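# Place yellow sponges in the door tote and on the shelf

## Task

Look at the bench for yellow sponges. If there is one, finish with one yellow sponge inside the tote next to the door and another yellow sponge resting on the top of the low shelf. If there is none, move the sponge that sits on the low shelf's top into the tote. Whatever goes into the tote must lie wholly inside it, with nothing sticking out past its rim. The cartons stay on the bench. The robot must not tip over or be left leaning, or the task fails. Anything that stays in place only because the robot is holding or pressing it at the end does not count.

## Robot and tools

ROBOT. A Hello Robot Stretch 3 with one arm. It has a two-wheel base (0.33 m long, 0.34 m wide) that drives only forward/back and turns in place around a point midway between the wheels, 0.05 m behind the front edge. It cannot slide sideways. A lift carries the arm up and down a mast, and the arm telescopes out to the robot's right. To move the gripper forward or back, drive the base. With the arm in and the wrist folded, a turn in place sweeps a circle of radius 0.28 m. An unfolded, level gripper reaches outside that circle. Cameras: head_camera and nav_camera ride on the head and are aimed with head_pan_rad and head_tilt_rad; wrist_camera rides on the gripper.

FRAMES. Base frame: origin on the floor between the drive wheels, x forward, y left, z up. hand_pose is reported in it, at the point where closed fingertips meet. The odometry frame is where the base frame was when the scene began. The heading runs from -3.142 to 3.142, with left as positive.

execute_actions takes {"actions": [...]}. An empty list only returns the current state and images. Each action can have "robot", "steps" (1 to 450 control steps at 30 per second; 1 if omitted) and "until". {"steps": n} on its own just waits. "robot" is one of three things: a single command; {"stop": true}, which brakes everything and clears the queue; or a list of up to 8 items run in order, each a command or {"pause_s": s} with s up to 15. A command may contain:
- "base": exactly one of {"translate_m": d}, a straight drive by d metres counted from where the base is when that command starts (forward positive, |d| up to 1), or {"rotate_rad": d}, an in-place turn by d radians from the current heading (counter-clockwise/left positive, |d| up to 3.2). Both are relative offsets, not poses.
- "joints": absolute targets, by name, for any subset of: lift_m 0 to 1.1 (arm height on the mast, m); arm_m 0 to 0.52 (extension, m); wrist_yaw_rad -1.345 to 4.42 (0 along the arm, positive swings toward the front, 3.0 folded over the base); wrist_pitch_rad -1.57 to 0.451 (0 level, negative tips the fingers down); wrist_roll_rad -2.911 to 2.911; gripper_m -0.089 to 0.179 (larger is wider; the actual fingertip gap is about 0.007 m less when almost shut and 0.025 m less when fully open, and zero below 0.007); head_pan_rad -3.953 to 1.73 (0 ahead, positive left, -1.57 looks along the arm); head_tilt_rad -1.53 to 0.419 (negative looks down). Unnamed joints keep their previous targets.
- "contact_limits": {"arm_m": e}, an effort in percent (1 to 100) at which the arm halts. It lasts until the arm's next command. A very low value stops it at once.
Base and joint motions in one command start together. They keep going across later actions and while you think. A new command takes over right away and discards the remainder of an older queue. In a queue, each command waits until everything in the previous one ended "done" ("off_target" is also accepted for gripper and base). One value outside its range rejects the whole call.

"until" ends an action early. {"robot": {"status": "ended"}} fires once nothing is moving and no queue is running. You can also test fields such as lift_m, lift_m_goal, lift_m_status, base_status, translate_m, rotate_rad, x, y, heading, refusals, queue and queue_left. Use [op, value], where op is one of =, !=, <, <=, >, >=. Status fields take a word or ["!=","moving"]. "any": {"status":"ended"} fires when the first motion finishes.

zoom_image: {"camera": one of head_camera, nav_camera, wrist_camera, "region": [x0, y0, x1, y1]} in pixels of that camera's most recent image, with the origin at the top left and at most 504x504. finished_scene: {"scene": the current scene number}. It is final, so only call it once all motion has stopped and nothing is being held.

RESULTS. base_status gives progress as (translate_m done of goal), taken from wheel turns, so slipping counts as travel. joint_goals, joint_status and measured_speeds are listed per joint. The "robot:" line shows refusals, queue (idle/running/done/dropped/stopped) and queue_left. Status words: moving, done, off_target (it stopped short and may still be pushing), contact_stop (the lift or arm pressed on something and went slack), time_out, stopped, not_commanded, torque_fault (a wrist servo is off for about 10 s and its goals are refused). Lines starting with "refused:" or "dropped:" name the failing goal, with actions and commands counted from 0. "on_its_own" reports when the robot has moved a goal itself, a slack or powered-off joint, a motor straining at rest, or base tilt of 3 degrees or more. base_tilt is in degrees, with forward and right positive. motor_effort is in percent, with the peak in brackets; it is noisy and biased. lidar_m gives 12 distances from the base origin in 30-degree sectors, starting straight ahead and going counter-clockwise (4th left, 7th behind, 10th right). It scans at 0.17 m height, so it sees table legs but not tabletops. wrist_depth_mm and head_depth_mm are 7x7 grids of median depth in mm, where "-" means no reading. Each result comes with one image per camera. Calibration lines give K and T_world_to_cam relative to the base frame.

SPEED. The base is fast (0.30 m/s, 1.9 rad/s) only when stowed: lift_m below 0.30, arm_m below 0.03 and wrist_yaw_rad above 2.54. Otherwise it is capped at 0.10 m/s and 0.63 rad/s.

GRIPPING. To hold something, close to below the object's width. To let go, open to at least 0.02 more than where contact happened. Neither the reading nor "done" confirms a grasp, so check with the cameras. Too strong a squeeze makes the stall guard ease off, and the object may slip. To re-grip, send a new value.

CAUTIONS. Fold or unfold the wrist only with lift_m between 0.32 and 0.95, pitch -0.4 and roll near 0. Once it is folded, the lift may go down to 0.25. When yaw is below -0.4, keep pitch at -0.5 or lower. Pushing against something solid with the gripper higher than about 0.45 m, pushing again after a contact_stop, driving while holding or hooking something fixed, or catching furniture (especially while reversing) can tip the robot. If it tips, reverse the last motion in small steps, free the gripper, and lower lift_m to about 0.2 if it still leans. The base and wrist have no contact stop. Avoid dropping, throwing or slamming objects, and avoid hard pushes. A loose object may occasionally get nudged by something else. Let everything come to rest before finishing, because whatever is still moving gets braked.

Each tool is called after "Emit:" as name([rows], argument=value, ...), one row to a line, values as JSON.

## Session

Emit:
execute_actions(actions=[])

Scene clock: 0.00 s.
robot.base_odometry: x=+0.000 y=+0.000 heading=+0.000 (m, m, rad; robot's odometry frame)
robot.turned_by_wheels: +0.000 (rad since the last result)
robot.turned_by_imu: +0.000 (rad since the last result)
robot.base_tilt: forward=+0.0 right=-1.7 (deg)
robot.lidar_m: 1.41 1.51 2.24 1.92 2.24 0.83 0.82 0.88 1.31 2.16 2.39 1.43
robot.head_depth_mm: 1894 1897 1911 1932 1935 1354 1363 / 1910 1921 1949 1961 1819 1372 1375 / 1939 1955 1964 1997 1841 1394 1397 / 1965 1973 2008 2019 1871 1399 1417 / 1993 2009 2012 2042 1879 1418 1432 / 2012 2030 2058 2064 1894 1437 1448 / 2044 2060 2072 2089 1920 1458 1468
robot.base_status: not_commanded
robot.joint_positions: lift_m=+0.368 arm_m=-0.001 wrist_yaw_rad=+2.963 wrist_pitch_rad=-0.333 wrist_roll_rad=+0.013 gripper_m=+0.037 head_pan_rad=+0.006 head_tilt_rad=+0.015
robot.joint_goals: lift_m=+0.368 arm_m=-0.001 wrist_yaw_rad=+2.963 wrist_pitch_rad=-0.333 wrist_roll_rad=+0.013 gripper_m=+0.037 head_pan_rad=+0.006 head_tilt_rad=+0.015
robot.joint_status: lift_m=not_commanded arm_m=not_commanded wrist_yaw_rad=not_commanded wrist_pitch_rad=not_commanded wrist_roll_rad=not_commanded gripper_m=not_commanded head_pan_rad=not_commanded head_tilt_rad=not_commanded
robot.measured_speeds: translate_m=+0.000 rotate_rad=+0.000 lift_m=+0.000 arm_m=+0.000 wrist_yaw_rad=+0.000 wrist_pitch_rad=+0.000 wrist_roll_rad=+0.000 head_pan_rad=+0.000 head_tilt_rad=+0.000
robot: refusals=0 queue=idle queue_left=0
robot.motor_effort: left_wheel=-1 right_wheel=+0 lift_m=+35 arm_m=+0 wrist_yaw_rad=+0 wrist_pitch_rad=+4 wrist_roll_rad=+0 gripper_m=+0 head_pan_rad=+0 head_tilt_rad=+2 (%)
robot.hand_pose: x=+0.0204 y=+0.0870 z=+0.4007 quat_wxyz=(+0.180, +0.709, +0.054, +0.680) (m; robot's base frame)
robot.wrist_depth_mm: - - - - - - - / - - - - - - - / - - - - - - - / - - - - - - - / 803 807 844 822 838 827 818 / 656 664 - 655 664 661 678 / 557 549 550 560 562 566 566
pictures: head_camera (sideways: a quarter turn clockwise sets it upright), nav_camera (sideways: a quarter turn counterclockwise sets it upright), wrist_camera
camera_calibration (this result's frames):
head_camera: T_world_to_cam=[[-0.017782, 0.0224821, -0.999589, 1.32675], [-0.0438064, 0.99877, 0.023243, -0.024538], [0.998882, 0.0442017, -0.0167753, -0.0260844], [0, 0, 0, 1]] pos_world=[0.0485726, -0.00416742, 1.32634]
nav_camera: T_world_to_cam=[[0.0108935, -0.0422069, 0.99905, -1.25918], [0.0550067, -0.997571, -0.0427442, 0.102962], [0.998427, 0.0554201, -0.0085454, -0.0415316], [0, 0, 0, 1]] pos_world=[0.0495195, 0.0518676, 1.26203]
wrist_camera: T_world_to_cam=[[0.976301, -0.216418, -0.000115321, -0.00477769], [-0.108637, -0.489622, -0.86514, 0.416441], [0.187175, 0.84465, -0.50153, 0.293401], [0, 0, 0, 1]] pos_world=[-0.00501191, -0.0449563, 0.507429]
Images, in order (width x height): head_camera 896x504, nav_camera 672x504, wrist_camera 644x364.

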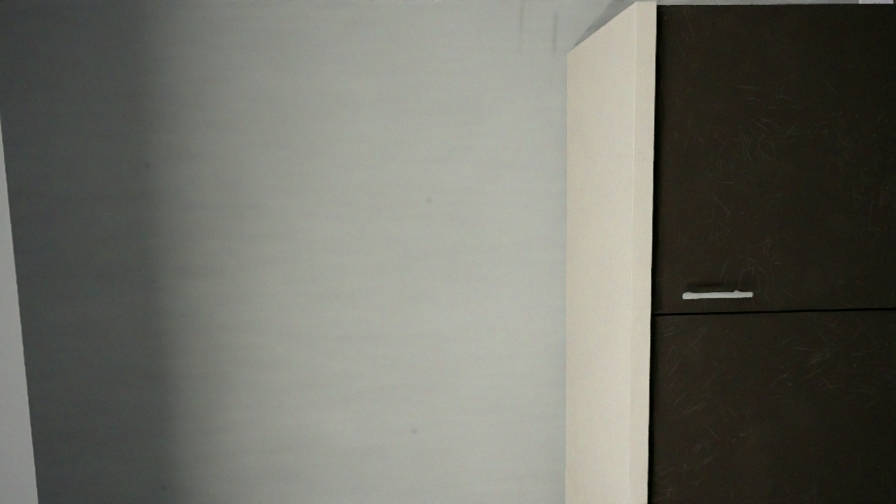

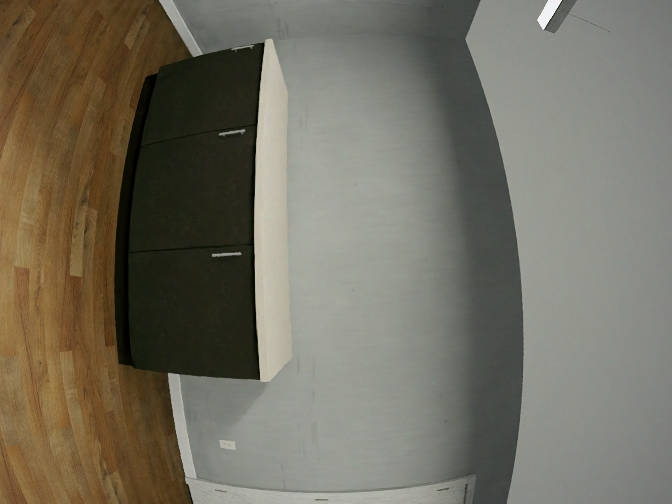

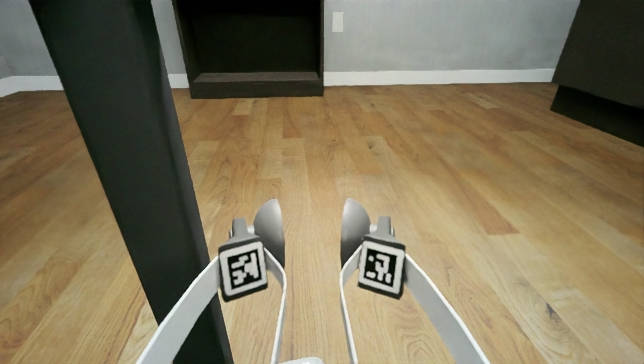

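Emit:
execute_actions([
  {"robot":{"joints":{"head_pan_rad":-1.5,"head_tilt_rad":-0.6,"lift_m":0.28}},"steps":120,"until":{"robot":{"status":"ended"}}},
])

Emit:
execute_actions([
  {"robot":{"joints":{"head_pan_rad":-2.9,"head_tilt_rad":-0.6}},"steps":150,"until":{"robot":{"status":"ended"}}},
])

Scene clock: 1.77 s.
robot.base_odometry: x=+0.000 y=+0.000 heading=+0.000 (m, m, rad; robot's odometry frame)
robot.turned_by_wheels: +0.000 (rad since the last result)
robot.turned_by_imu: +0.000 (rad since the last result)
robot.base_tilt: forward=-0.2 right=-1.7 (deg)
robot.lidar_m: 1.41 1.51 2.24 1.92 2.24 0.83 0.82 0.88 1.31 2.15 2.39 1.43
robot.head_depth_mm: 2180 2352 2566 2122 1722 1437 1243 / 2211 2390 2446 2138 1726 1446 1246 / 2252 2419 2493 2148 1735 1450 1248 / 2291 2420 2499 2163 1742 1462 1254 / 2329 2494 2579 2176 1747 1466 1259 / 2370 2510 2598 2182 1756 1465 1267 / 2410 2671 2871 2196 1767 1474 1265
robot.base_status: not_commanded
robot.joint_positions: lift_m=+0.280 arm_m=-0.001 wrist_yaw_rad=+2.963 wrist_pitch_rad=-0.333 wrist_roll_rad=+0.013 gripper_m=+0.037 head_pan_rad=-1.493 head_tilt_rad=-0.592
robot.joint_goals: lift_m=+0.280 arm_m=-0.001 wrist_yaw_rad=+2.963 wrist_pitch_rad=-0.333 wrist_roll_rad=+0.013 gripper_m=+0.037 head_pan_rad=-1.500 head_tilt_rad=-0.600
robot.joint_status: lift_m=done arm_m=not_commanded wrist_yaw_rad=not_commanded wrist_pitch_rad=not_commanded wrist_roll_rad=not_commanded gripper_m=not_commanded head_pan_rad=done head_tilt_rad=done
robot.measured_speeds: translate_m=+0.000 rotate_rad=+0.000 lift_m=+0.000 arm_m=+0.000 wrist_yaw_rad=+0.000 wrist_pitch_rad=+0.000 wrist_roll_rad=+0.000 head_pan_rad=+0.000 head_tilt_rad=+0.000
robot: refusals=0 queue=done queue_left=0
robot.motor_effort: left_wheel=-1(1) right_wheel=+0(0) lift_m=+25(32) arm_m=+0(0) wrist_yaw_rad=+0(1) wrist_pitch_rad=+4(4) wrist_roll_rad=+0(0) gripper_m=+0(0) head_pan_rad=-2(34) head_tilt_rad=-5(44) (%)
robot.hand_pose: x=+0.0204 y=+0.0870 z=+0.3125 quat_wxyz=(+0.180, +0.709, +0.054, +0.680) (m; robot's base frame)
robot.wrist_depth_mm: - - - - - - - / - - - - - - - / - - - - - - - / 849 - 873 858 871 874 870 / 656 648 709 667 691 668 677 / 542 538 - 546 544 553 553 / 452 475 - 473 461 462 462
pictures: head_camera (sideways: a quarter turn clockwise sets it upright), nav_camera (sideways: a quarter turn counterclockwise sets it upright), wrist_camera
camera_calibration (this result's frames):
head_camera: T_world_to_cam=[[-0.023021, 0.584296, -0.811214, 1.0808], [0.994593, 0.0955773, 0.0406168, -0.0534651], [0.101266, -0.805893, -0.583337, 0.716747], [0, 0, 0, 1]] pos_world=[0.00547503, -0.0487769, 1.29704]
nav_camera: T_world_to_cam=[[0.00292544, -0.579783, 0.814766, -1.01847], [-0.993614, -0.0935864, -0.063028, 0.135723], [0.112794, -0.809378, -0.576354, 0.702857], [0, 0, 0, 1]] pos_world=[0.058558, -0.00891522, 1.24347]
wrist_camera: T_world_to_cam=[[0.976301, -0.216418, -0.0000938256, -0.00479689], [-0.108721, -0.490084, -0.864868, 0.340043], [0.187127, 0.844382, -0.501999, 0.249375], [0, 0, 0, 1]] pos_world=[-0.00501188, -0.0449562, 0.419278]
Images, in order (width x height): head_camera 896x504, nav_camera 672x504, wrist_camera 644x364.

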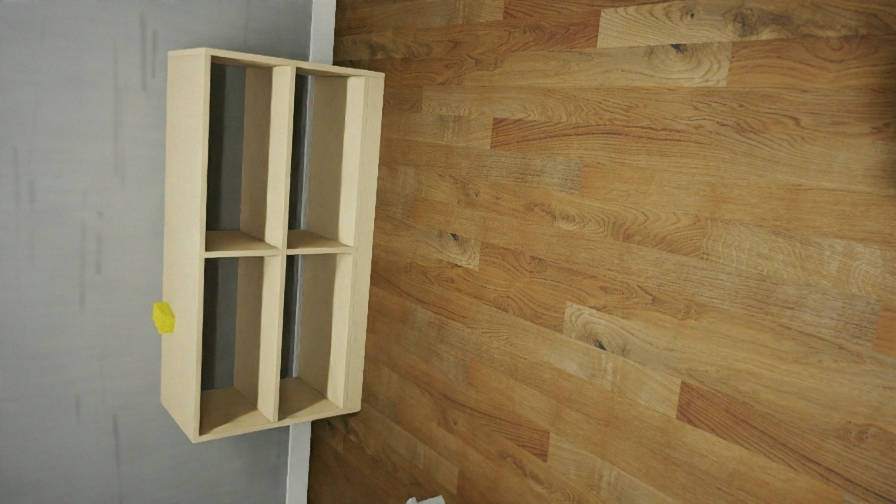

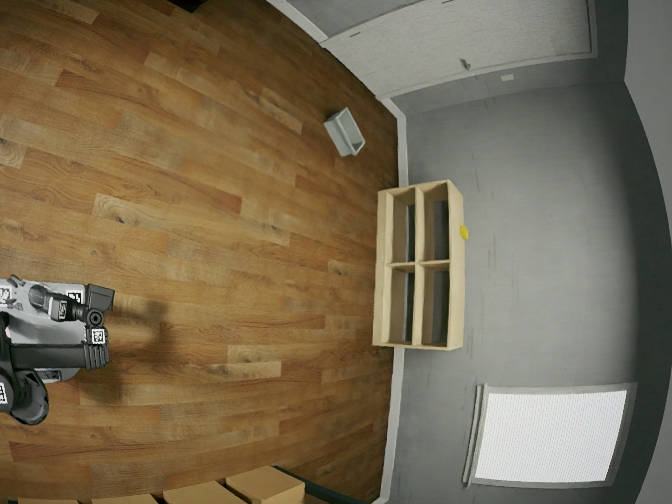

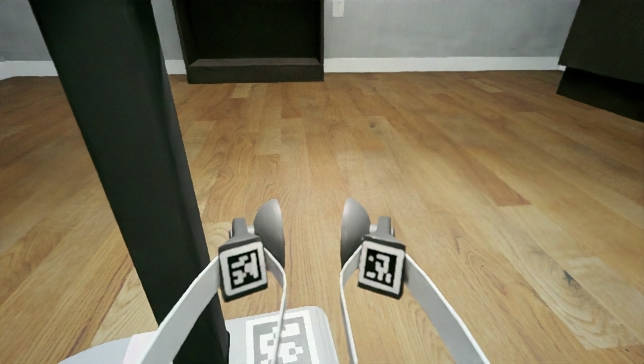

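Scene clock: 3.00 s.
robot.base_odometry: x=+0.000 y=+0.000 heading=+0.000 (m, m, rad; robot's odometry frame)
robot.turned_by_wheels: +0.000 (rad since the last result)
robot.turned_by_imu: +0.000 (rad since the last result)
robot.base_tilt: forward=-0.2 right=-1.5 (deg)
robot.lidar_m: 1.41 1.51 2.24 1.93 2.24 0.83 0.82 0.88 1.31 2.15 2.39 1.43
robot.head_depth_mm: 1423 984 887 1727 1359 1231 1241 / 1464 1006 906 1740 1486 1358 1244 / 1512 1037 946 1698 1368 1362 1249 / 1561 1071 968 1763 1373 1406 1256 / 1617 1105 1981 1716 1451 1461 1258 / 1681 1148 2005 1790 1464 1465 1266 / 1731 1180 2325 1739 1548 1478 1265
robot.base_status: not_commanded
robot.joint_positions: lift_m=+0.280 arm_m=-0.001 wrist_yaw_rad=+2.963 wrist_pitch_rad=-0.333 wrist_roll_rad=+0.013 gripper_m=+0.037 head_pan_rad=-2.893 head_tilt_rad=-0.592
robot.joint_goals: lift_m=+0.280 arm_m=-0.001 wrist_yaw_rad=+2.963 wrist_pitch_rad=-0.333 wrist_roll_rad=+0.013 gripper_m=+0.037 head_pan_rad=-2.900 head_tilt_rad=-0.600
robot.joint_status: lift_m=done arm_m=not_commanded wrist_yaw_rad=not_commanded wrist_pitch_rad=not_commanded wrist_roll_rad=not_commanded gripper_m=not_commanded head_pan_rad=done head_tilt_rad=done
robot.measured_speeds: translate_m=+0.000 rotate_rad=+0.000 lift_m=+0.000 arm_m=+0.000 wrist_yaw_rad=+0.000 wrist_pitch_rad=+0.000 wrist_roll_rad=+0.000 head_pan_rad=+0.000 head_tilt_rad=+0.000
robot: refusals=0 queue=done queue_left=0
robot.motor_effort: left_wheel=-1(1) right_wheel=+0(0) lift_m=+24(25) arm_m=+0(0) wrist_yaw_rad=+0(0) wrist_pitch_rad=+4(4) wrist_roll_rad=+0(0) gripper_m=-1(0) head_pan_rad=-3(33) head_tilt_rad=-5(8) (%)
robot.hand_pose: x=+0.0204 y=+0.0870 z=+0.3125 quat_wxyz=(+0.180, +0.709, +0.054, +0.680) (m; robot's base frame)
robot.wrist_depth_mm: - - - - - - - / - - - - - - - / - - - - - - - / 853 - 865 857 878 880 891 / 665 656 694 668 700 667 674 / 544 544 - 544 551 547 549 / 456 472 - 469 461 458 461
pictures: head_camera (sideways: a quarter turn clockwise sets it upright), nav_camera (sideways: a quarter turn counterclockwise sets it upright), wrist_camera
camera_calibration (this result's frames):
head_camera: T_world_to_cam=[[0.572142, 0.122069, -0.81102, 1.07692], [0.263231, -0.963877, 0.0406227, -0.0490114], [-0.776765, -0.236727, -0.583606, 0.722454], [0, 0, 0, 1]] pos_world=[-0.0420718, -0.00767463, 1.29702]
nav_camera: T_world_to_cam=[[-0.571111, -0.101499, 0.814573, -1.01472], [-0.261095, 0.963253, -0.0630333, 0.131261], [-0.778242, -0.24868, -0.576625, 0.708645], [0, 0, 0, 1]] pos_world=[0.00624997, -0.0532052, 1.24346]
wrist_camera: T_world_to_cam=[[0.976301, -0.216418, -0.00009394, -0.00479685], [-0.108721, -0.490084, -0.864868, 0.340043], [0.187127, 0.844382, -0.501999, 0.249375], [0, 0, 0, 1]] pos_world=[-0.00501187, -0.0449562, 0.419278]
Images, in order (width x height): head_camera 896x504, nav_camera 672x504, wrist_camera 644x364.

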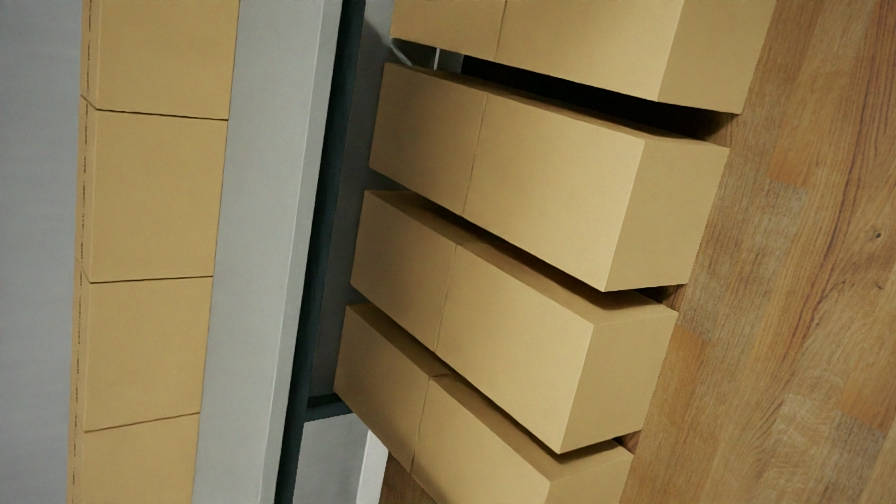

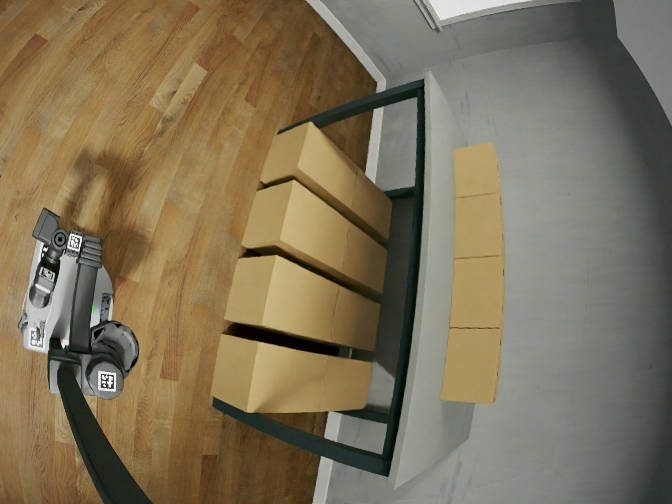

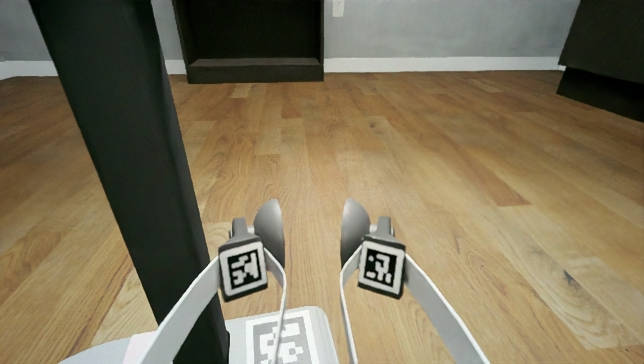

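Emit:
execute_actions([
  {"robot":{"base":{"rotate_rad":-2.06},"joints":{"head_pan_rad":-1.4,"head_tilt_rad":-0.5}},"steps":200,"until":{"robot":{"status":"ended"}}},
  {"robot":{"base":{"translate_m":1.0}},"steps":200,"until":{"robot":{"translate_m":[">",0.6]}}},
  {"robot":[{"base":{"translate_m":1.0}},{"base":{"rotate_rad":-1.25}}],"steps":450,"until":{"robot":{"status":"ended"}}},
])

Scene clock: 15.27 s.
robot.base_odometry: x=-0.753 y=-1.415 heading=+2.973 (m, m, rad; robot's odometry frame)
robot.turned_by_wheels: -3.310 (rad since the last result)
robot.turned_by_imu: -3.227 (rad since the last result)
robot.base_tilt: forward=-0.1 right=-1.6 (deg)
robot.lidar_m: 1.11 1.20 1.11 1.06 1.09 1.21 2.57 2.33 2.70 1.10 0.40 0.41
robot.head_depth_mm: 3114 3449 3419 2428 1886 1533 1305 / 3131 3442 3429 2436 1884 1545 1308 / 3254 3518 3426 2466 1894 1545 1310 / 3315 3552 3092 1989 1784 1550 1317 / 3314 3541 1160 1943 1514 1272 1199 / 3259 1381 1037 785 1516 1237 1047 / 2542 1147 1013 739 592 1210 1027
robot.base_status: done (rotate_rad -1.2498 of -1.2500)
robot.joint_positions: lift_m=+0.280 arm_m=-0.001 wrist_yaw_rad=+2.963 wrist_pitch_rad=-0.333 wrist_roll_rad=+0.013 gripper_m=+0.037 head_pan_rad=-1.407 head_tilt_rad=-0.507
robot.joint_goals: lift_m=+0.280 arm_m=-0.001 wrist_yaw_rad=+2.963 wrist_pitch_rad=-0.333 wrist_roll_rad=+0.013 gripper_m=+0.037 head_pan_rad=-1.400 head_tilt_rad=-0.500
robot.joint_status: lift_m=done arm_m=not_commanded wrist_yaw_rad=not_commanded wrist_pitch_rad=not_commanded wrist_roll_rad=not_commanded gripper_m=not_commanded head_pan_rad=done head_tilt_rad=done
robot.measured_speeds: translate_m=+0.000 rotate_rad=+0.000 lift_m=+0.000 arm_m=+0.000 wrist_yaw_rad=+0.000 wrist_pitch_rad=+0.000 wrist_roll_rad=+0.000 head_pan_rad=+0.000 head_tilt_rad=+0.000
robot: refusals=0 queue=done queue_left=0
robot.motor_effort: left_wheel=+3(13) right_wheel=-4(9) lift_m=+25(25) arm_m=+0(0) wrist_yaw_rad=+0(1) wrist_pitch_rad=+4(4) wrist_roll_rad=+0(0) gripper_m=+0(0) head_pan_rad=+3(34) head_tilt_rad=+4(18) (%)
robot.hand_pose: x=+0.0204 y=+0.0869 z=+0.3125 quat_wxyz=(+0.180, +0.709, +0.054, +0.680) (m; robot's base frame)
robot.wrist_depth_mm: 644 954 988 - - - - / 652 - - - - - - / 709 - - - - - - / 714 - 855 871 855 893 875 / 661 661 707 671 692 665 675 / 537 542 - 546 548 549 551 / 459 469 - 467 462 461 465
pictures: head_camera (sideways: a quarter turn clockwise sets it upright), nav_camera (sideways: a quarter turn counterclockwise sets it upright), wrist_camera
camera_calibration (this result's frames):
head_camera: T_world_to_cam=[[-0.0614893, 0.509773, -0.858109, 1.14218], [0.982147, 0.184038, 0.0389529, -0.0512273], [0.177781, -0.840394, -0.511988, 0.623453], [0, 0, 0, 1]] pos_world=[0.00970629, -0.048879, 1.30131]
nav_camera: T_world_to_cam=[[0.0410344, -0.506726, 0.86113, -1.07916], [-0.981029, -0.183863, -0.0614452, 0.133592], [0.189466, -0.842273, -0.504658, 0.609109], [0, 0, 0, 1]] pos_world=[0.0599355, -0.00924106, 1.2449]
wrist_camera: T_world_to_cam=[[0.976301, -0.216418, -0.0000929598, -0.00480546], [-0.108722, -0.490094, -0.864862, 0.340011], [0.187126, 0.844376, -0.502009, 0.249405], [0, 0, 0, 1]] pos_world=[-0.0050119, -0.0449943, 0.419266]
Images, in order (width x height): head_camera 896x504, nav_camera 672x504, wrist_camera 644x364.

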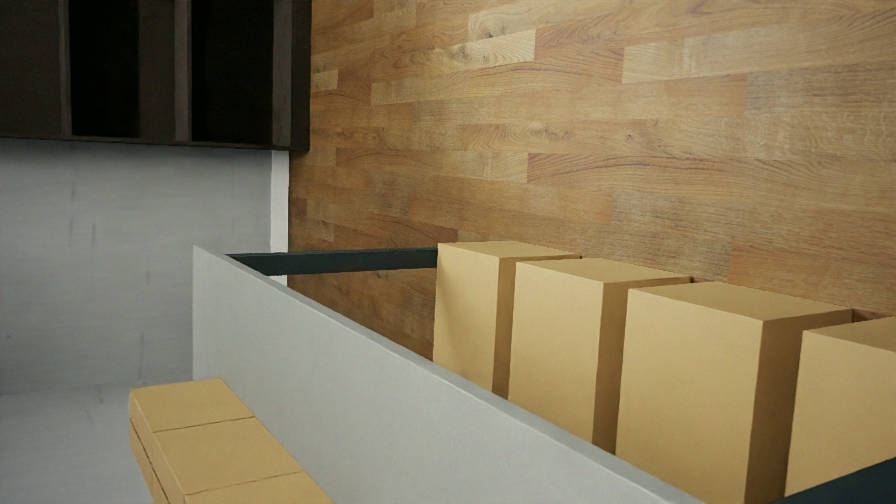

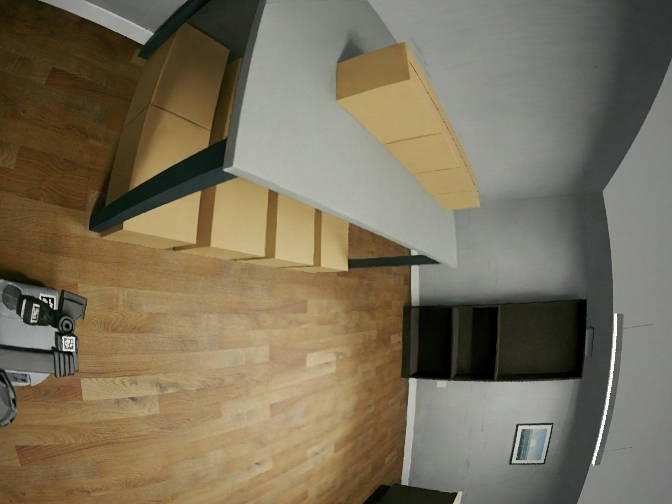

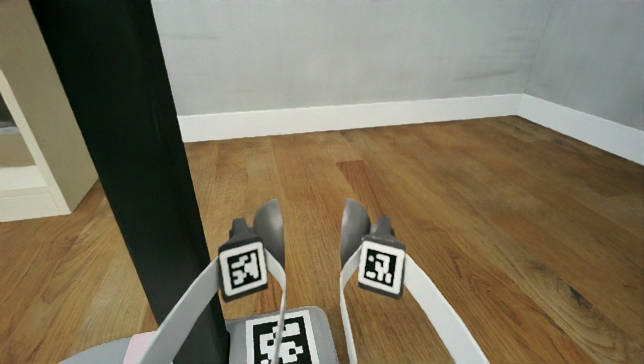

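Emit:
execute_actions([
  {"robot":[{"base":{"rotate_rad":0.11},"joints":{"head_pan_rad":-1.6}},{"base":{"translate_m":0.62}}],"steps":450,"until":{"robot":{"status":"ended"}}},
])

Scene clock: 20.17 s.
robot.base_odometry: x=-1.372 y=-1.378 heading=+3.083 (m, m, rad; robot's odometry frame)
robot.turned_by_wheels: +0.110 (rad since the last result)
robot.turned_by_imu: +0.113 (rad since the last result)
robot.base_tilt: forward=-0.1 right=-1.6 (deg)
robot.lidar_m: 0.55 0.59 0.85 1.01 1.07 1.20 3.17 0.46 0.41 0.40 0.43 0.56
robot.head_depth_mm: 3148 3291 936 686 555 455 1028 / 3271 985 576 623 558 457 1036 / 3308 991 589 639 561 459 1037 / 3356 1716 1018 726 563 460 1047 / 3095 1743 1029 730 565 474 1047 / 1972 1720 1038 736 569 477 1046 / 1438 1445 1048 739 572 479 1053
robot.base_status: done (translate_m +0.6200 of +0.6200)
robot.joint_positions: lift_m=+0.280 arm_m=-0.001 wrist_yaw_rad=+2.963 wrist_pitch_rad=-0.333 wrist_roll_rad=+0.013 gripper_m=+0.037 head_pan_rad=-1.593 head_tilt_rad=-0.506
robot.joint_goals: lift_m=+0.280 arm_m=-0.001 wrist_yaw_rad=+2.963 wrist_pitch_rad=-0.333 wrist_roll_rad=+0.013 gripper_m=+0.037 head_pan_rad=-1.600 head_tilt_rad=-0.500
robot.joint_status: lift_m=done arm_m=not_commanded wrist_yaw_rad=not_commanded wrist_pitch_rad=not_commanded wrist_roll_rad=not_commanded gripper_m=not_commanded head_pan_rad=done head_tilt_rad=done
robot.measured_speeds: translate_m=+0.000 rotate_rad=+0.000 lift_m=+0.000 arm_m=+0.000 wrist_yaw_rad=+0.000 wrist_pitch_rad=+0.000 wrist_roll_rad=+0.000 head_pan_rad=+0.000 head_tilt_rad=+0.000
robot: refusals=0 queue=done queue_left=0
robot.motor_effort: left_wheel=-5(11) right_wheel=+3(9) lift_m=+25(25) arm_m=+0(0) wrist_yaw_rad=-1(0) wrist_pitch_rad=+4(4) wrist_roll_rad=+0(0) gripper_m=+0(1) head_pan_rad=-2(16) head_tilt_rad=+4(4) (%)
robot.hand_pose: x=+0.0204 y=+0.0869 z=+0.3125 quat_wxyz=(+0.180, +0.709, +0.054, +0.680) (m; robot's base frame)
robot.wrist_depth_mm: 900 921 937 956 - 774 549 / 950 - - - - 772 554 / - - - - - 791 557 / 876 - 868 867 860 781 567 / 665 640 688 666 677 683 554 / 536 545 - 550 545 549 534 / 454 472 - 468 463 464 463
pictures: head_camera (sideways: a quarter turn clockwise sets it upright), nav_camera (sideways: a quarter turn counterclockwise sets it upright), wrist_camera
camera_calibration (this result's frames):
head_camera: T_world_to_cam=[[0.0338864, 0.512297, -0.858139, 1.14164], [0.999241, -0.000848654, 0.0389516, -0.0513299], [0.0192265, -0.858808, -0.511937, 0.624354], [0, 0, 0, 1]] pos_world=[0.000600713, -0.0487024, 1.30132]
nav_camera: T_world_to_cam=[[-0.0534244, -0.505519, 0.86116, -1.07862], [-0.99811, 0.000811897, -0.0614439, 0.133695], [0.0303619, -0.862815, -0.504607, 0.610013], [0, 0, 0, 1]] pos_world=[0.0572963, -0.0190452, 1.2449]
wrist_camera: T_world_to_cam=[[0.976301, -0.216418, -0.0000924307, -0.00480572], [-0.108724, -0.490107, -0.864855, 0.340004], [0.187124, 0.844368, -0.502022, 0.249409], [0, 0, 0, 1]] pos_world=[-0.00501192, -0.0449946, 0.419263]
Images, in order (width x height): head_camera 896x504, nav_camera 672x504, wrist_camera 644x364.

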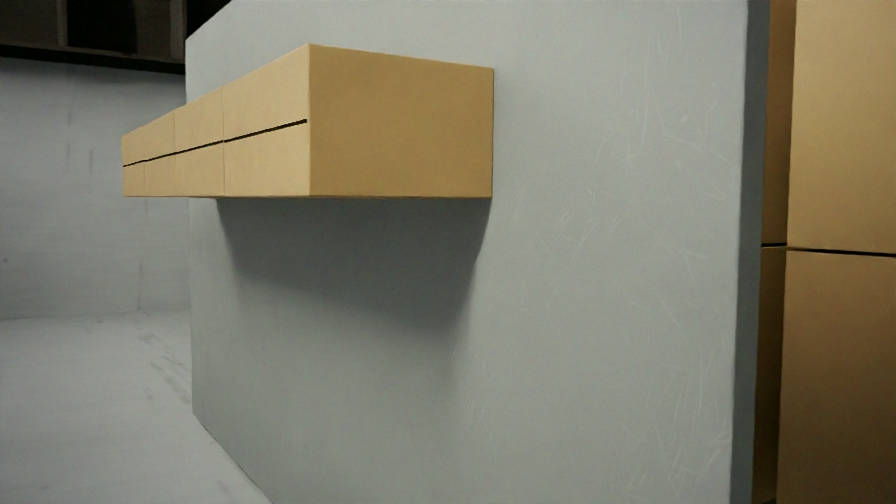

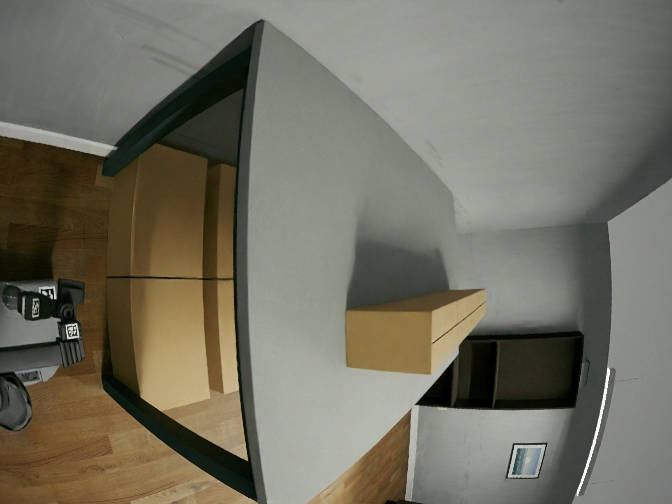

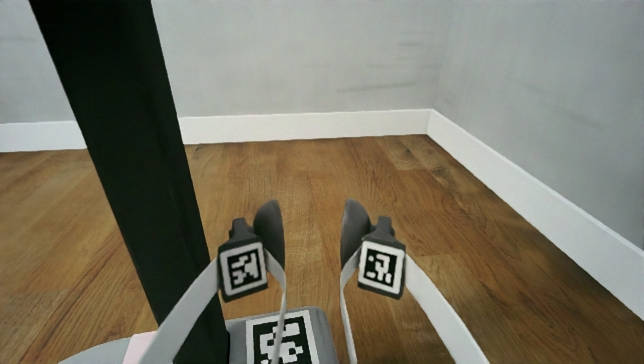

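Emit:
execute_actions([
  {"robot":{"base":{"rotate_rad":3.0},"joints":{"head_pan_rad":-0.5,"head_tilt_rad":-0.7,"wrist_pitch_rad":-0.4}},"steps":200,"until":{"robot":{"status":"ended"}}},
  {"robot":{"base":{"translate_m":1.0}},"steps":200,"until":{"robot":{"status":"ended"}}},
])

Scene clock: 28.97 s.
robot.base_odometry: x=-0.392 y=-1.577 heading=-0.200 (m, m, rad; robot's odometry frame)
robot.turned_by_wheels: +3.000 (rad since the last result)
robot.turned_by_imu: +2.944 (rad since the last result)
robot.base_tilt: forward=-0.2 right=-1.6 (deg)
robot.lidar_m: 2.20 2.10 2.14 3.52 0.95 0.77 1.46 1.44 0.99 0.54 0.96 0.83
robot.head_depth_mm: 1078 1177 1218 990 1104 1202 1169 / 1200 1323 1232 1053 1188 1310 1194 / 1358 1474 1242 1288 1429 1364 1200 / 1558 1691 1333 1517 1564 1371 1203 / 1807 2087 1576 1769 1607 1373 1206 / 2076 2320 2388 1922 1611 1382 1209 / 1987 2205 2330 1938 1613 1387 1212
robot.base_status: done (translate_m +1.0000 of +1.0000)
robot.joint_positions: lift_m=+0.280 arm_m=-0.001 wrist_yaw_rad=+2.963 wrist_pitch_rad=-0.415 wrist_roll_rad=+0.013 gripper_m=+0.037 head_pan_rad=-0.507 head_tilt_rad=-0.692
robot.joint_goals: lift_m=+0.280 arm_m=-0.001 wrist_yaw_rad=+2.963 wrist_pitch_rad=-0.400 wrist_roll_rad=+0.013 gripper_m=+0.037 head_pan_rad=-0.500 head_tilt_rad=-0.700
robot.joint_status: lift_m=done arm_m=not_commanded wrist_yaw_rad=not_commanded wrist_pitch_rad=done wrist_roll_rad=not_commanded gripper_m=not_commanded head_pan_rad=done head_tilt_rad=done
robot.measured_speeds: translate_m=+0.000 rotate_rad=+0.000 lift_m=+0.000 arm_m=+0.000 wrist_yaw_rad=+0.000 wrist_pitch_rad=+0.000 wrist_roll_rad=+0.000 head_pan_rad=+0.000 head_tilt_rad=+0.000
robot: refusals=0 queue=done queue_left=0
robot.motor_effort: left_wheel=-5(13) right_wheel=+3(11) lift_m=+25(25) arm_m=-1(1) wrist_yaw_rad=-1(0) wrist_pitch_rad=+4(4) wrist_roll_rad=+0(0) gripper_m=-1(0) head_pan_rad=+1(35) head_tilt_rad=-5(26) (%)
robot.hand_pose: x=+0.0187 y=+0.0775 z=+0.2936 quat_wxyz=(+0.208, +0.706, +0.082, +0.672) (m; robot's base frame)
robot.wrist_depth_mm: - - - - - - - / - - - - - - - / 940 - 970 984 978 990 - / 737 - 748 739 736 759 755 / 598 595 - 595 615 600 603 / 497 491 - 501 501 500 508 / 440 - - - 431 429 432
pictures: head_camera (sideways: a quarter turn clockwise sets it upright), nav_camera (sideways: a quarter turn counterclockwise sets it upright), wrist_camera
camera_calibration (this result's frames):
head_camera: T_world_to_cam=[[-0.568117, 0.341276, -0.748848, 1.00283], [0.473038, 0.880031, 0.0421873, -0.0523227], [0.673407, -0.330266, -0.661398, 0.814803], [0, 0, 0, 1]] pos_world=[0.0457834, -0.0270946, 1.29209]
nav_camera: T_world_to_cam=[[0.553597, -0.355726, 0.752987, -0.941303], [-0.476105, -0.877035, -0.0642961, 0.134209], [0.683268, -0.322907, -0.654886, 0.801537], [0, 0, 0, 1]] pos_world=[0.0373351, 0.0416814, 1.24233]
wrist_camera: T_world_to_cam=[[0.976309, -0.21636, 0.00313562, -0.00615884], [-0.121059, -0.558167, -0.82085, 0.311503], [0.179349, 0.801023, -0.571136, 0.272017], [0, 0, 0, 1]] pos_world=[-0.00506273, -0.0453534, 0.411075]
Images, in order (width x height): head_camera 896x504, nav_camera 672x504, wrist_camera 644x364.

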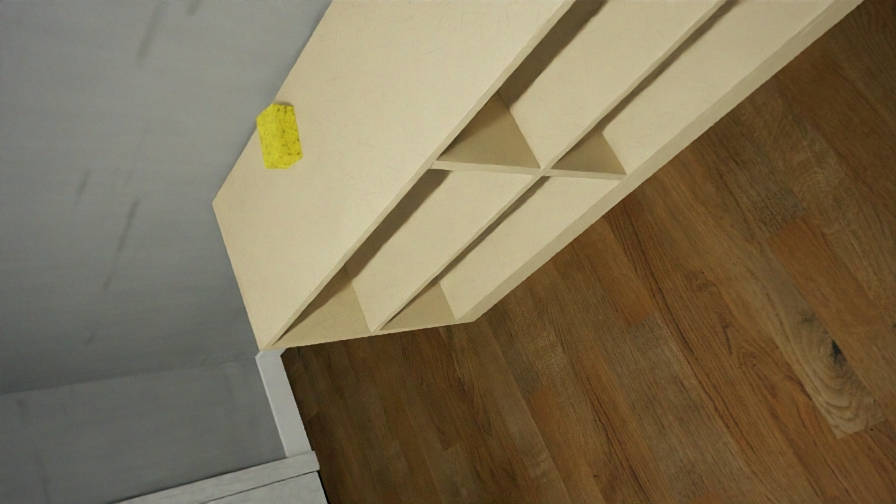

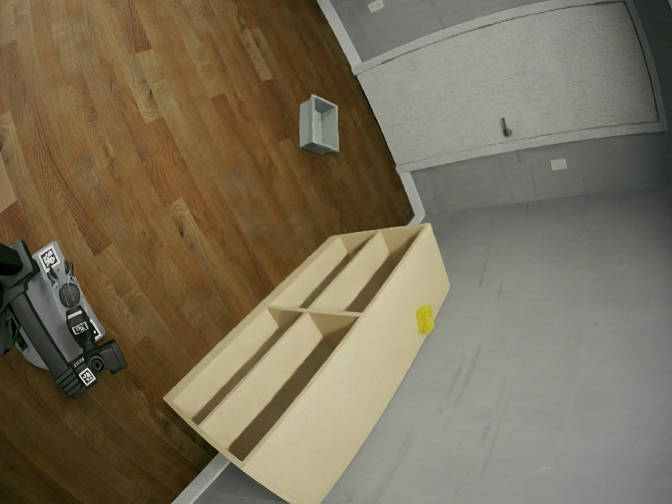

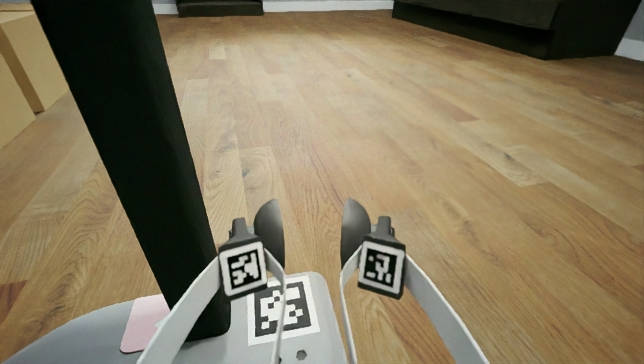

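Emit:
zoom_image(camera="head_camera", region=[200, 60, 360, 220])

Region (200, 60, 360, 220) of head_camera's 896x504 image, scaled by 3.150, with more detail than that image has.

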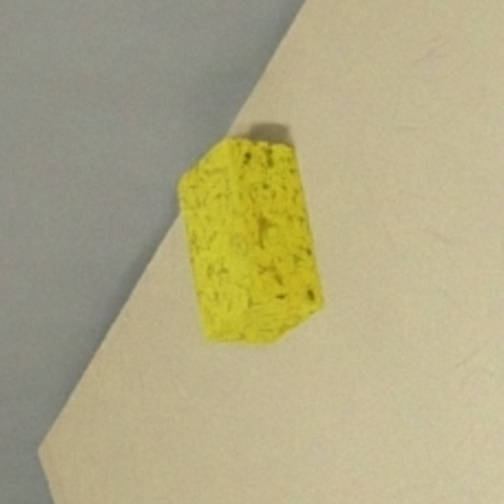

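Emit:
execute_actions([
  {"robot":{"base":{"translate_m":1.0},"joints":{"head_pan_rad":-1.57,"head_tilt_rad":-0.8}},"steps":200,"until":{"robot":{"translate_m":[">",0.93]}}},
  {"robot":{"joints":{"lift_m":0.67}},"steps":200,"until":{"robot":{"lift_m":[">",0.33]}}},
  {"robot":{"base":{"translate_m":0.045},"joints":{"wrist_yaw_rad":-0.15,"wrist_roll_rad":0.0,"gripper_m":0.15}},"steps":200,"until":{"robot":{"lift_m":[">",0.66]}}},
  {"robot":{"joints":{"arm_m":0.24}},"steps":200,"until":{"robot":{"status":"ended"}}},
])

Scene clock: 39.90 s.
robot.base_odometry: x=+0.632 y=-1.785 heading=-0.200 (m, m, rad; robot's odometry frame)
robot.turned_by_wheels: +0.000 (rad since the last result)
robot.turned_by_imu: +0.009 (rad since the last result)
robot.base_tilt: forward=-0.1 right=-1.6 (deg)
robot.lidar_m: 1.16 1.19 1.52 1.79 2.51 1.76 1.75 1.09 0.61 0.87 0.51 1.17
robot.head_depth_mm: 788 905 1013 895 1052 - - / 786 899 1012 942 1039 1233 1159 / 779 892 1000 - 1044 1236 1157 / 776 892 1013 907 1030 1233 1157 / 772 879 1009 911 1031 1206 1168 / 769 879 1007 914 837 1276 1173 / 763 871 1020 1224 1446 1319 1174
robot.base_status: done (translate_m +0.0450 of +0.0450)
robot.joint_positions: lift_m=+0.670 arm_m=+0.240 wrist_yaw_rad=-0.148 wrist_pitch_rad=-0.416 wrist_roll_rad=+0.003 gripper_m=+0.150 head_pan_rad=-1.563 head_tilt_rad=-0.790
robot.joint_goals: lift_m=+0.670 arm_m=+0.240 wrist_yaw_rad=-0.150 wrist_pitch_rad=-0.400 wrist_roll_rad=+0.000 gripper_m=+0.150 head_pan_rad=-1.570 head_tilt_rad=-0.800
robot.joint_status: lift_m=done arm_m=done wrist_yaw_rad=done wrist_pitch_rad=done wrist_roll_rad=done gripper_m=done head_pan_rad=done head_tilt_rad=done
robot.measured_speeds: translate_m=+0.000 rotate_rad=+0.000 lift_m=+0.000 arm_m=+0.000 wrist_yaw_rad=+0.000 wrist_pitch_rad=+0.000 wrist_roll_rad=+0.000 head_pan_rad=+0.000 head_tilt_rad=+0.000
robot: refusals=0 queue=done queue_left=0
robot.motor_effort: left_wheel=-5(10) right_wheel=+3(9) lift_m=+44(47) arm_m=+3(5) wrist_yaw_rad=-2(4) wrist_pitch_rad=+4(4) wrist_roll_rad=-2(4) gripper_m=+0(99) head_pan_rad=-2(34) head_tilt_rad=-6(21) (%)
robot.hand_pose: x=-0.0546 y=-0.6069 z=+0.6828 quat_wxyz=(+0.678, +0.094, -0.702, -0.197) (m; robot's base frame)
robot.wrist_depth_mm: 306 321 340 361 390 418 450 / 330 346 371 399 426 463 506 / 358 378 404 417 452 470 472 / 332 339 342 277 350 352 358 / 269 283 275 277 280 294 284 / 230 222 229 231 232 233 237 / 195 196 198 200 200 202 204
pictures: head_camera (sideways: a quarter turn clockwise sets it upright), nav_camera (sideways: a quarter turn counterclockwise sets it upright), wrist_camera
camera_calibration (this result's frames):
head_camera: T_world_to_cam=[[0.0170326, 0.73271, -0.680328, 0.909967], [0.998917, 0.0170017, 0.0433195, -0.0569992], [0.0433074, -0.680329, -0.731626, 0.909987], [0, 0, 0, 1]] pos_world=[0.00202917, -0.0466815, 1.28732]
nav_camera: T_world_to_cam=[[-0.0367545, -0.727611, 0.685004, -0.849104], [-0.997833, -0.0107107, -0.0649165, 0.138191], [0.0545709, -0.685906, -0.725641, 0.897399], [0, 0, 0, 1]] pos_world=[0.0577111, -0.000806336, 1.2418]
wrist_camera: T_world_to_cam=[[-0.983164, 0.182342, 0.0118334, 0.0451382], [0.0946025, 0.56335, -0.820784, 0.932478], [-0.15633, -0.805846, -0.571116, 0.0620838], [0, 0, 0, 1]] pos_world=[-0.034131, -0.483512, 0.800286]
Images, in order (width x height): head_camera 896x504, nav_camera 672x504, wrist_camera 644x364.

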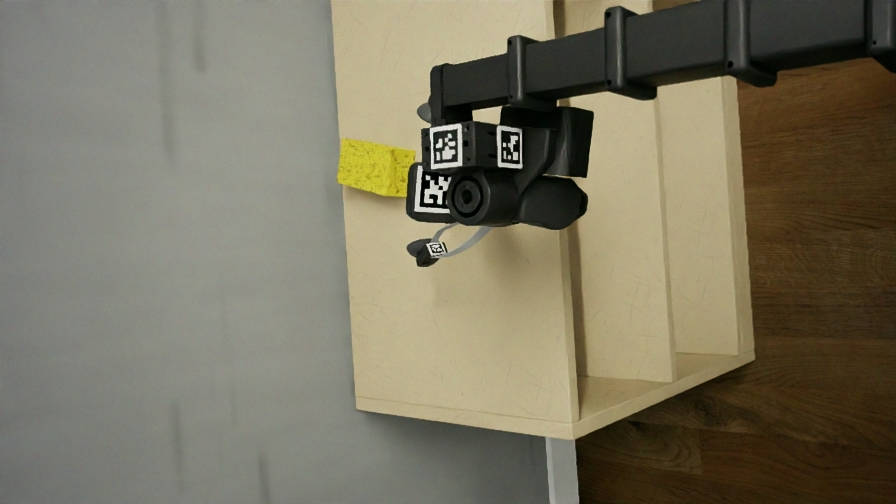

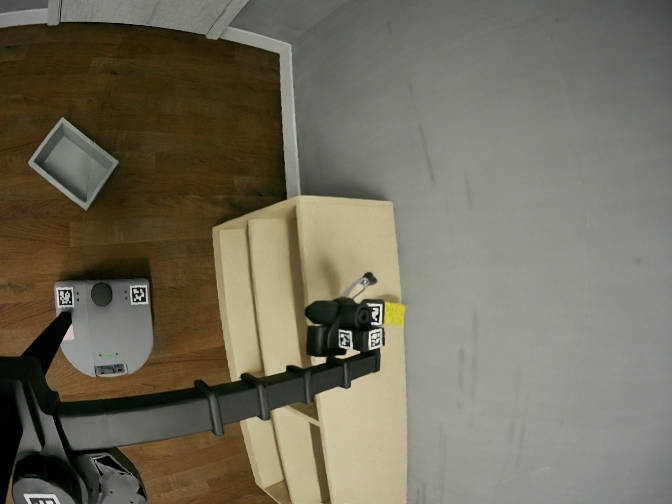

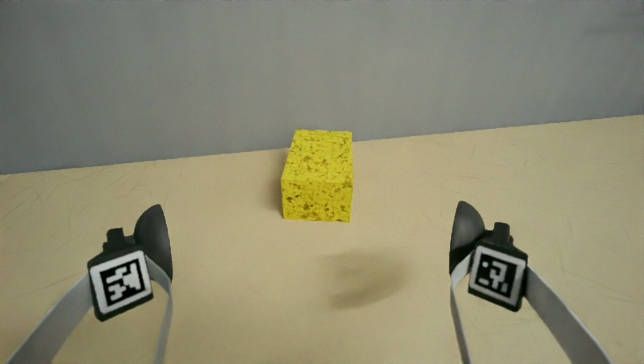

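Emit:
execute_actions([
  {"robot":[{"base":{"translate_m":-0.008},"joints":{"lift_m":0.618,"arm_m":0.30,"wrist_yaw_rad":-0.25}},{"joints":{"arm_m":0.385}}],"steps":300,"until":{"robot":{"status":"ended"}}},
])

Scene clock: 43.60 s.
robot.base_odometry: x=+0.625 y=-1.783 heading=-0.200 (m, m, rad; robot's odometry frame)
robot.turned_by_wheels: +0.000 (rad since the last result)
robot.turned_by_imu: +0.000 (rad since the last result)
robot.base_tilt: forward=-0.2 right=-1.6 (deg)
robot.lidar_m: 1.17 1.19 1.52 1.82 2.50 1.74 1.74 1.09 0.61 0.87 0.52 1.17
robot.head_depth_mm: 788 905 1015 893 1030 1159 - / 787 900 1029 - 1021 1229 1162 / 780 893 1023 - 1024 1237 1161 / 775 889 1018 908 1026 1228 1164 / 771 883 1011 909 1031 1212 1169 / 769 879 1006 915 838 1255 1171 / 763 872 1020 1225 1454 1319 1175
robot.base_status: done (translate_m -0.0080 of -0.0080)
robot.joint_positions: lift_m=+0.618 arm_m=+0.385 wrist_yaw_rad=-0.247 wrist_pitch_rad=-0.416 wrist_roll_rad=+0.003 gripper_m=+0.150 head_pan_rad=-1.563 head_tilt_rad=-0.790
robot.joint_goals: lift_m=+0.618 arm_m=+0.385 wrist_yaw_rad=-0.250 wrist_pitch_rad=-0.400 wrist_roll_rad=+0.000 gripper_m=+0.150 head_pan_rad=-1.570 head_tilt_rad=-0.800
robot.joint_status: lift_m=done arm_m=done wrist_yaw_rad=done wrist_pitch_rad=done wrist_roll_rad=done gripper_m=done head_pan_rad=done head_tilt_rad=done
robot.measured_speeds: translate_m=+0.000 rotate_rad=+0.000 lift_m=+0.000 arm_m=+0.000 wrist_yaw_rad=+0.000 wrist_pitch_rad=+0.000 wrist_roll_rad=+0.000 head_pan_rad=+0.000 head_tilt_rad=+0.000
robot: refusals=0 queue=done queue_left=0
robot.motor_effort: left_wheel=-4(10) right_wheel=+3(6) lift_m=+25(41) arm_m=+2(2) wrist_yaw_rad=-2(3) wrist_pitch_rad=+4(4) wrist_roll_rad=-2(2) gripper_m=+0(0) head_pan_rad=-3(3) head_tilt_rad=-6(6) (%)
robot.hand_pose: x=-0.0766 y=-0.7475 z=+0.6316 quat_wxyz=(+0.668, +0.059, -0.705, -0.231) (m; robot's base frame)
robot.wrist_depth_mm: 186 200 216 236 261 290 328 / 199 213 235 260 288 324 375 / 217 233 258 287 321 349 347 / 234 249 238 172 254 258 261 / 198 206 193 139 204 215 209 / 171 162 158 120 166 171 174 / 140 144 140 138 145 148 149
pictures: head_camera (sideways: a quarter turn clockwise sets it upright), nav_camera (sideways: a quarter turn counterclockwise sets it upright), wrist_camera
camera_calibration (this result's frames):
head_camera: T_world_to_cam=[[0.0170328, 0.73271, -0.680328, 0.909967], [0.998917, 0.0170015, 0.0433195, -0.0569992], [0.0433072, -0.680329, -0.731626, 0.909987], [0, 0, 0, 1]] pos_world=[0.00202916, -0.0466815, 1.28732]
nav_camera: T_world_to_cam=[[-0.0367547, -0.727611, 0.685004, -0.849104], [-0.997833, -0.0107105, -0.0649165, 0.138191], [0.0545708, -0.685906, -0.725641, 0.897399], [0, 0, 0, 1]] pos_world=[0.0577111, -0.000806348, 1.2418]
wrist_camera: T_world_to_cam=[[-0.960163, 0.279191, 0.0118336, 0.123978], [0.150146, 0.551154, -0.820784, 0.966827], [-0.235678, -0.786309, -0.571117, -0.0753801], [0, 0, 0, 1]] pos_world=[-0.043891, -0.626756, 0.749038]
Images, in order (width x height): head_camera 896x504, nav_camera 672x504, wrist_camera 644x364.

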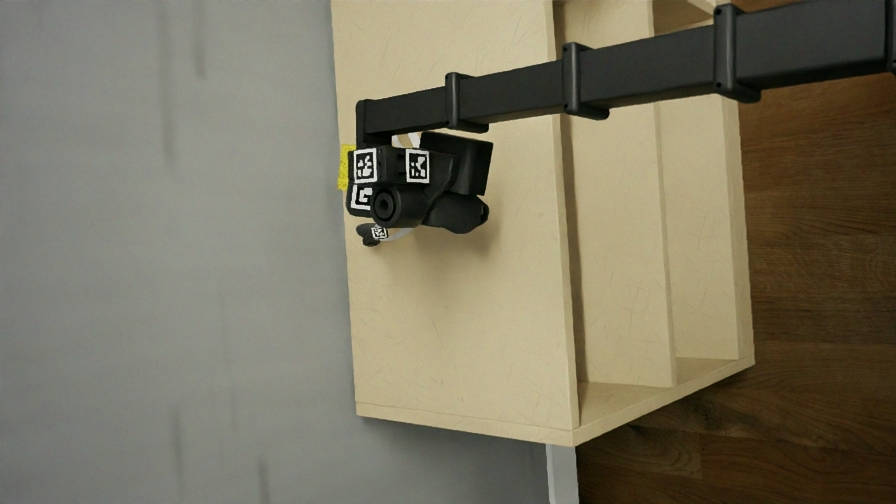

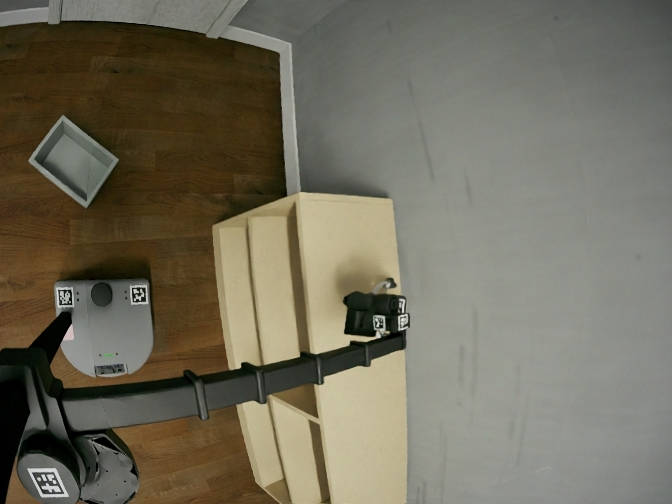

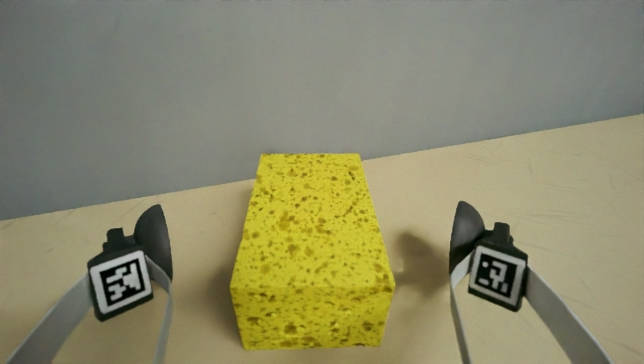

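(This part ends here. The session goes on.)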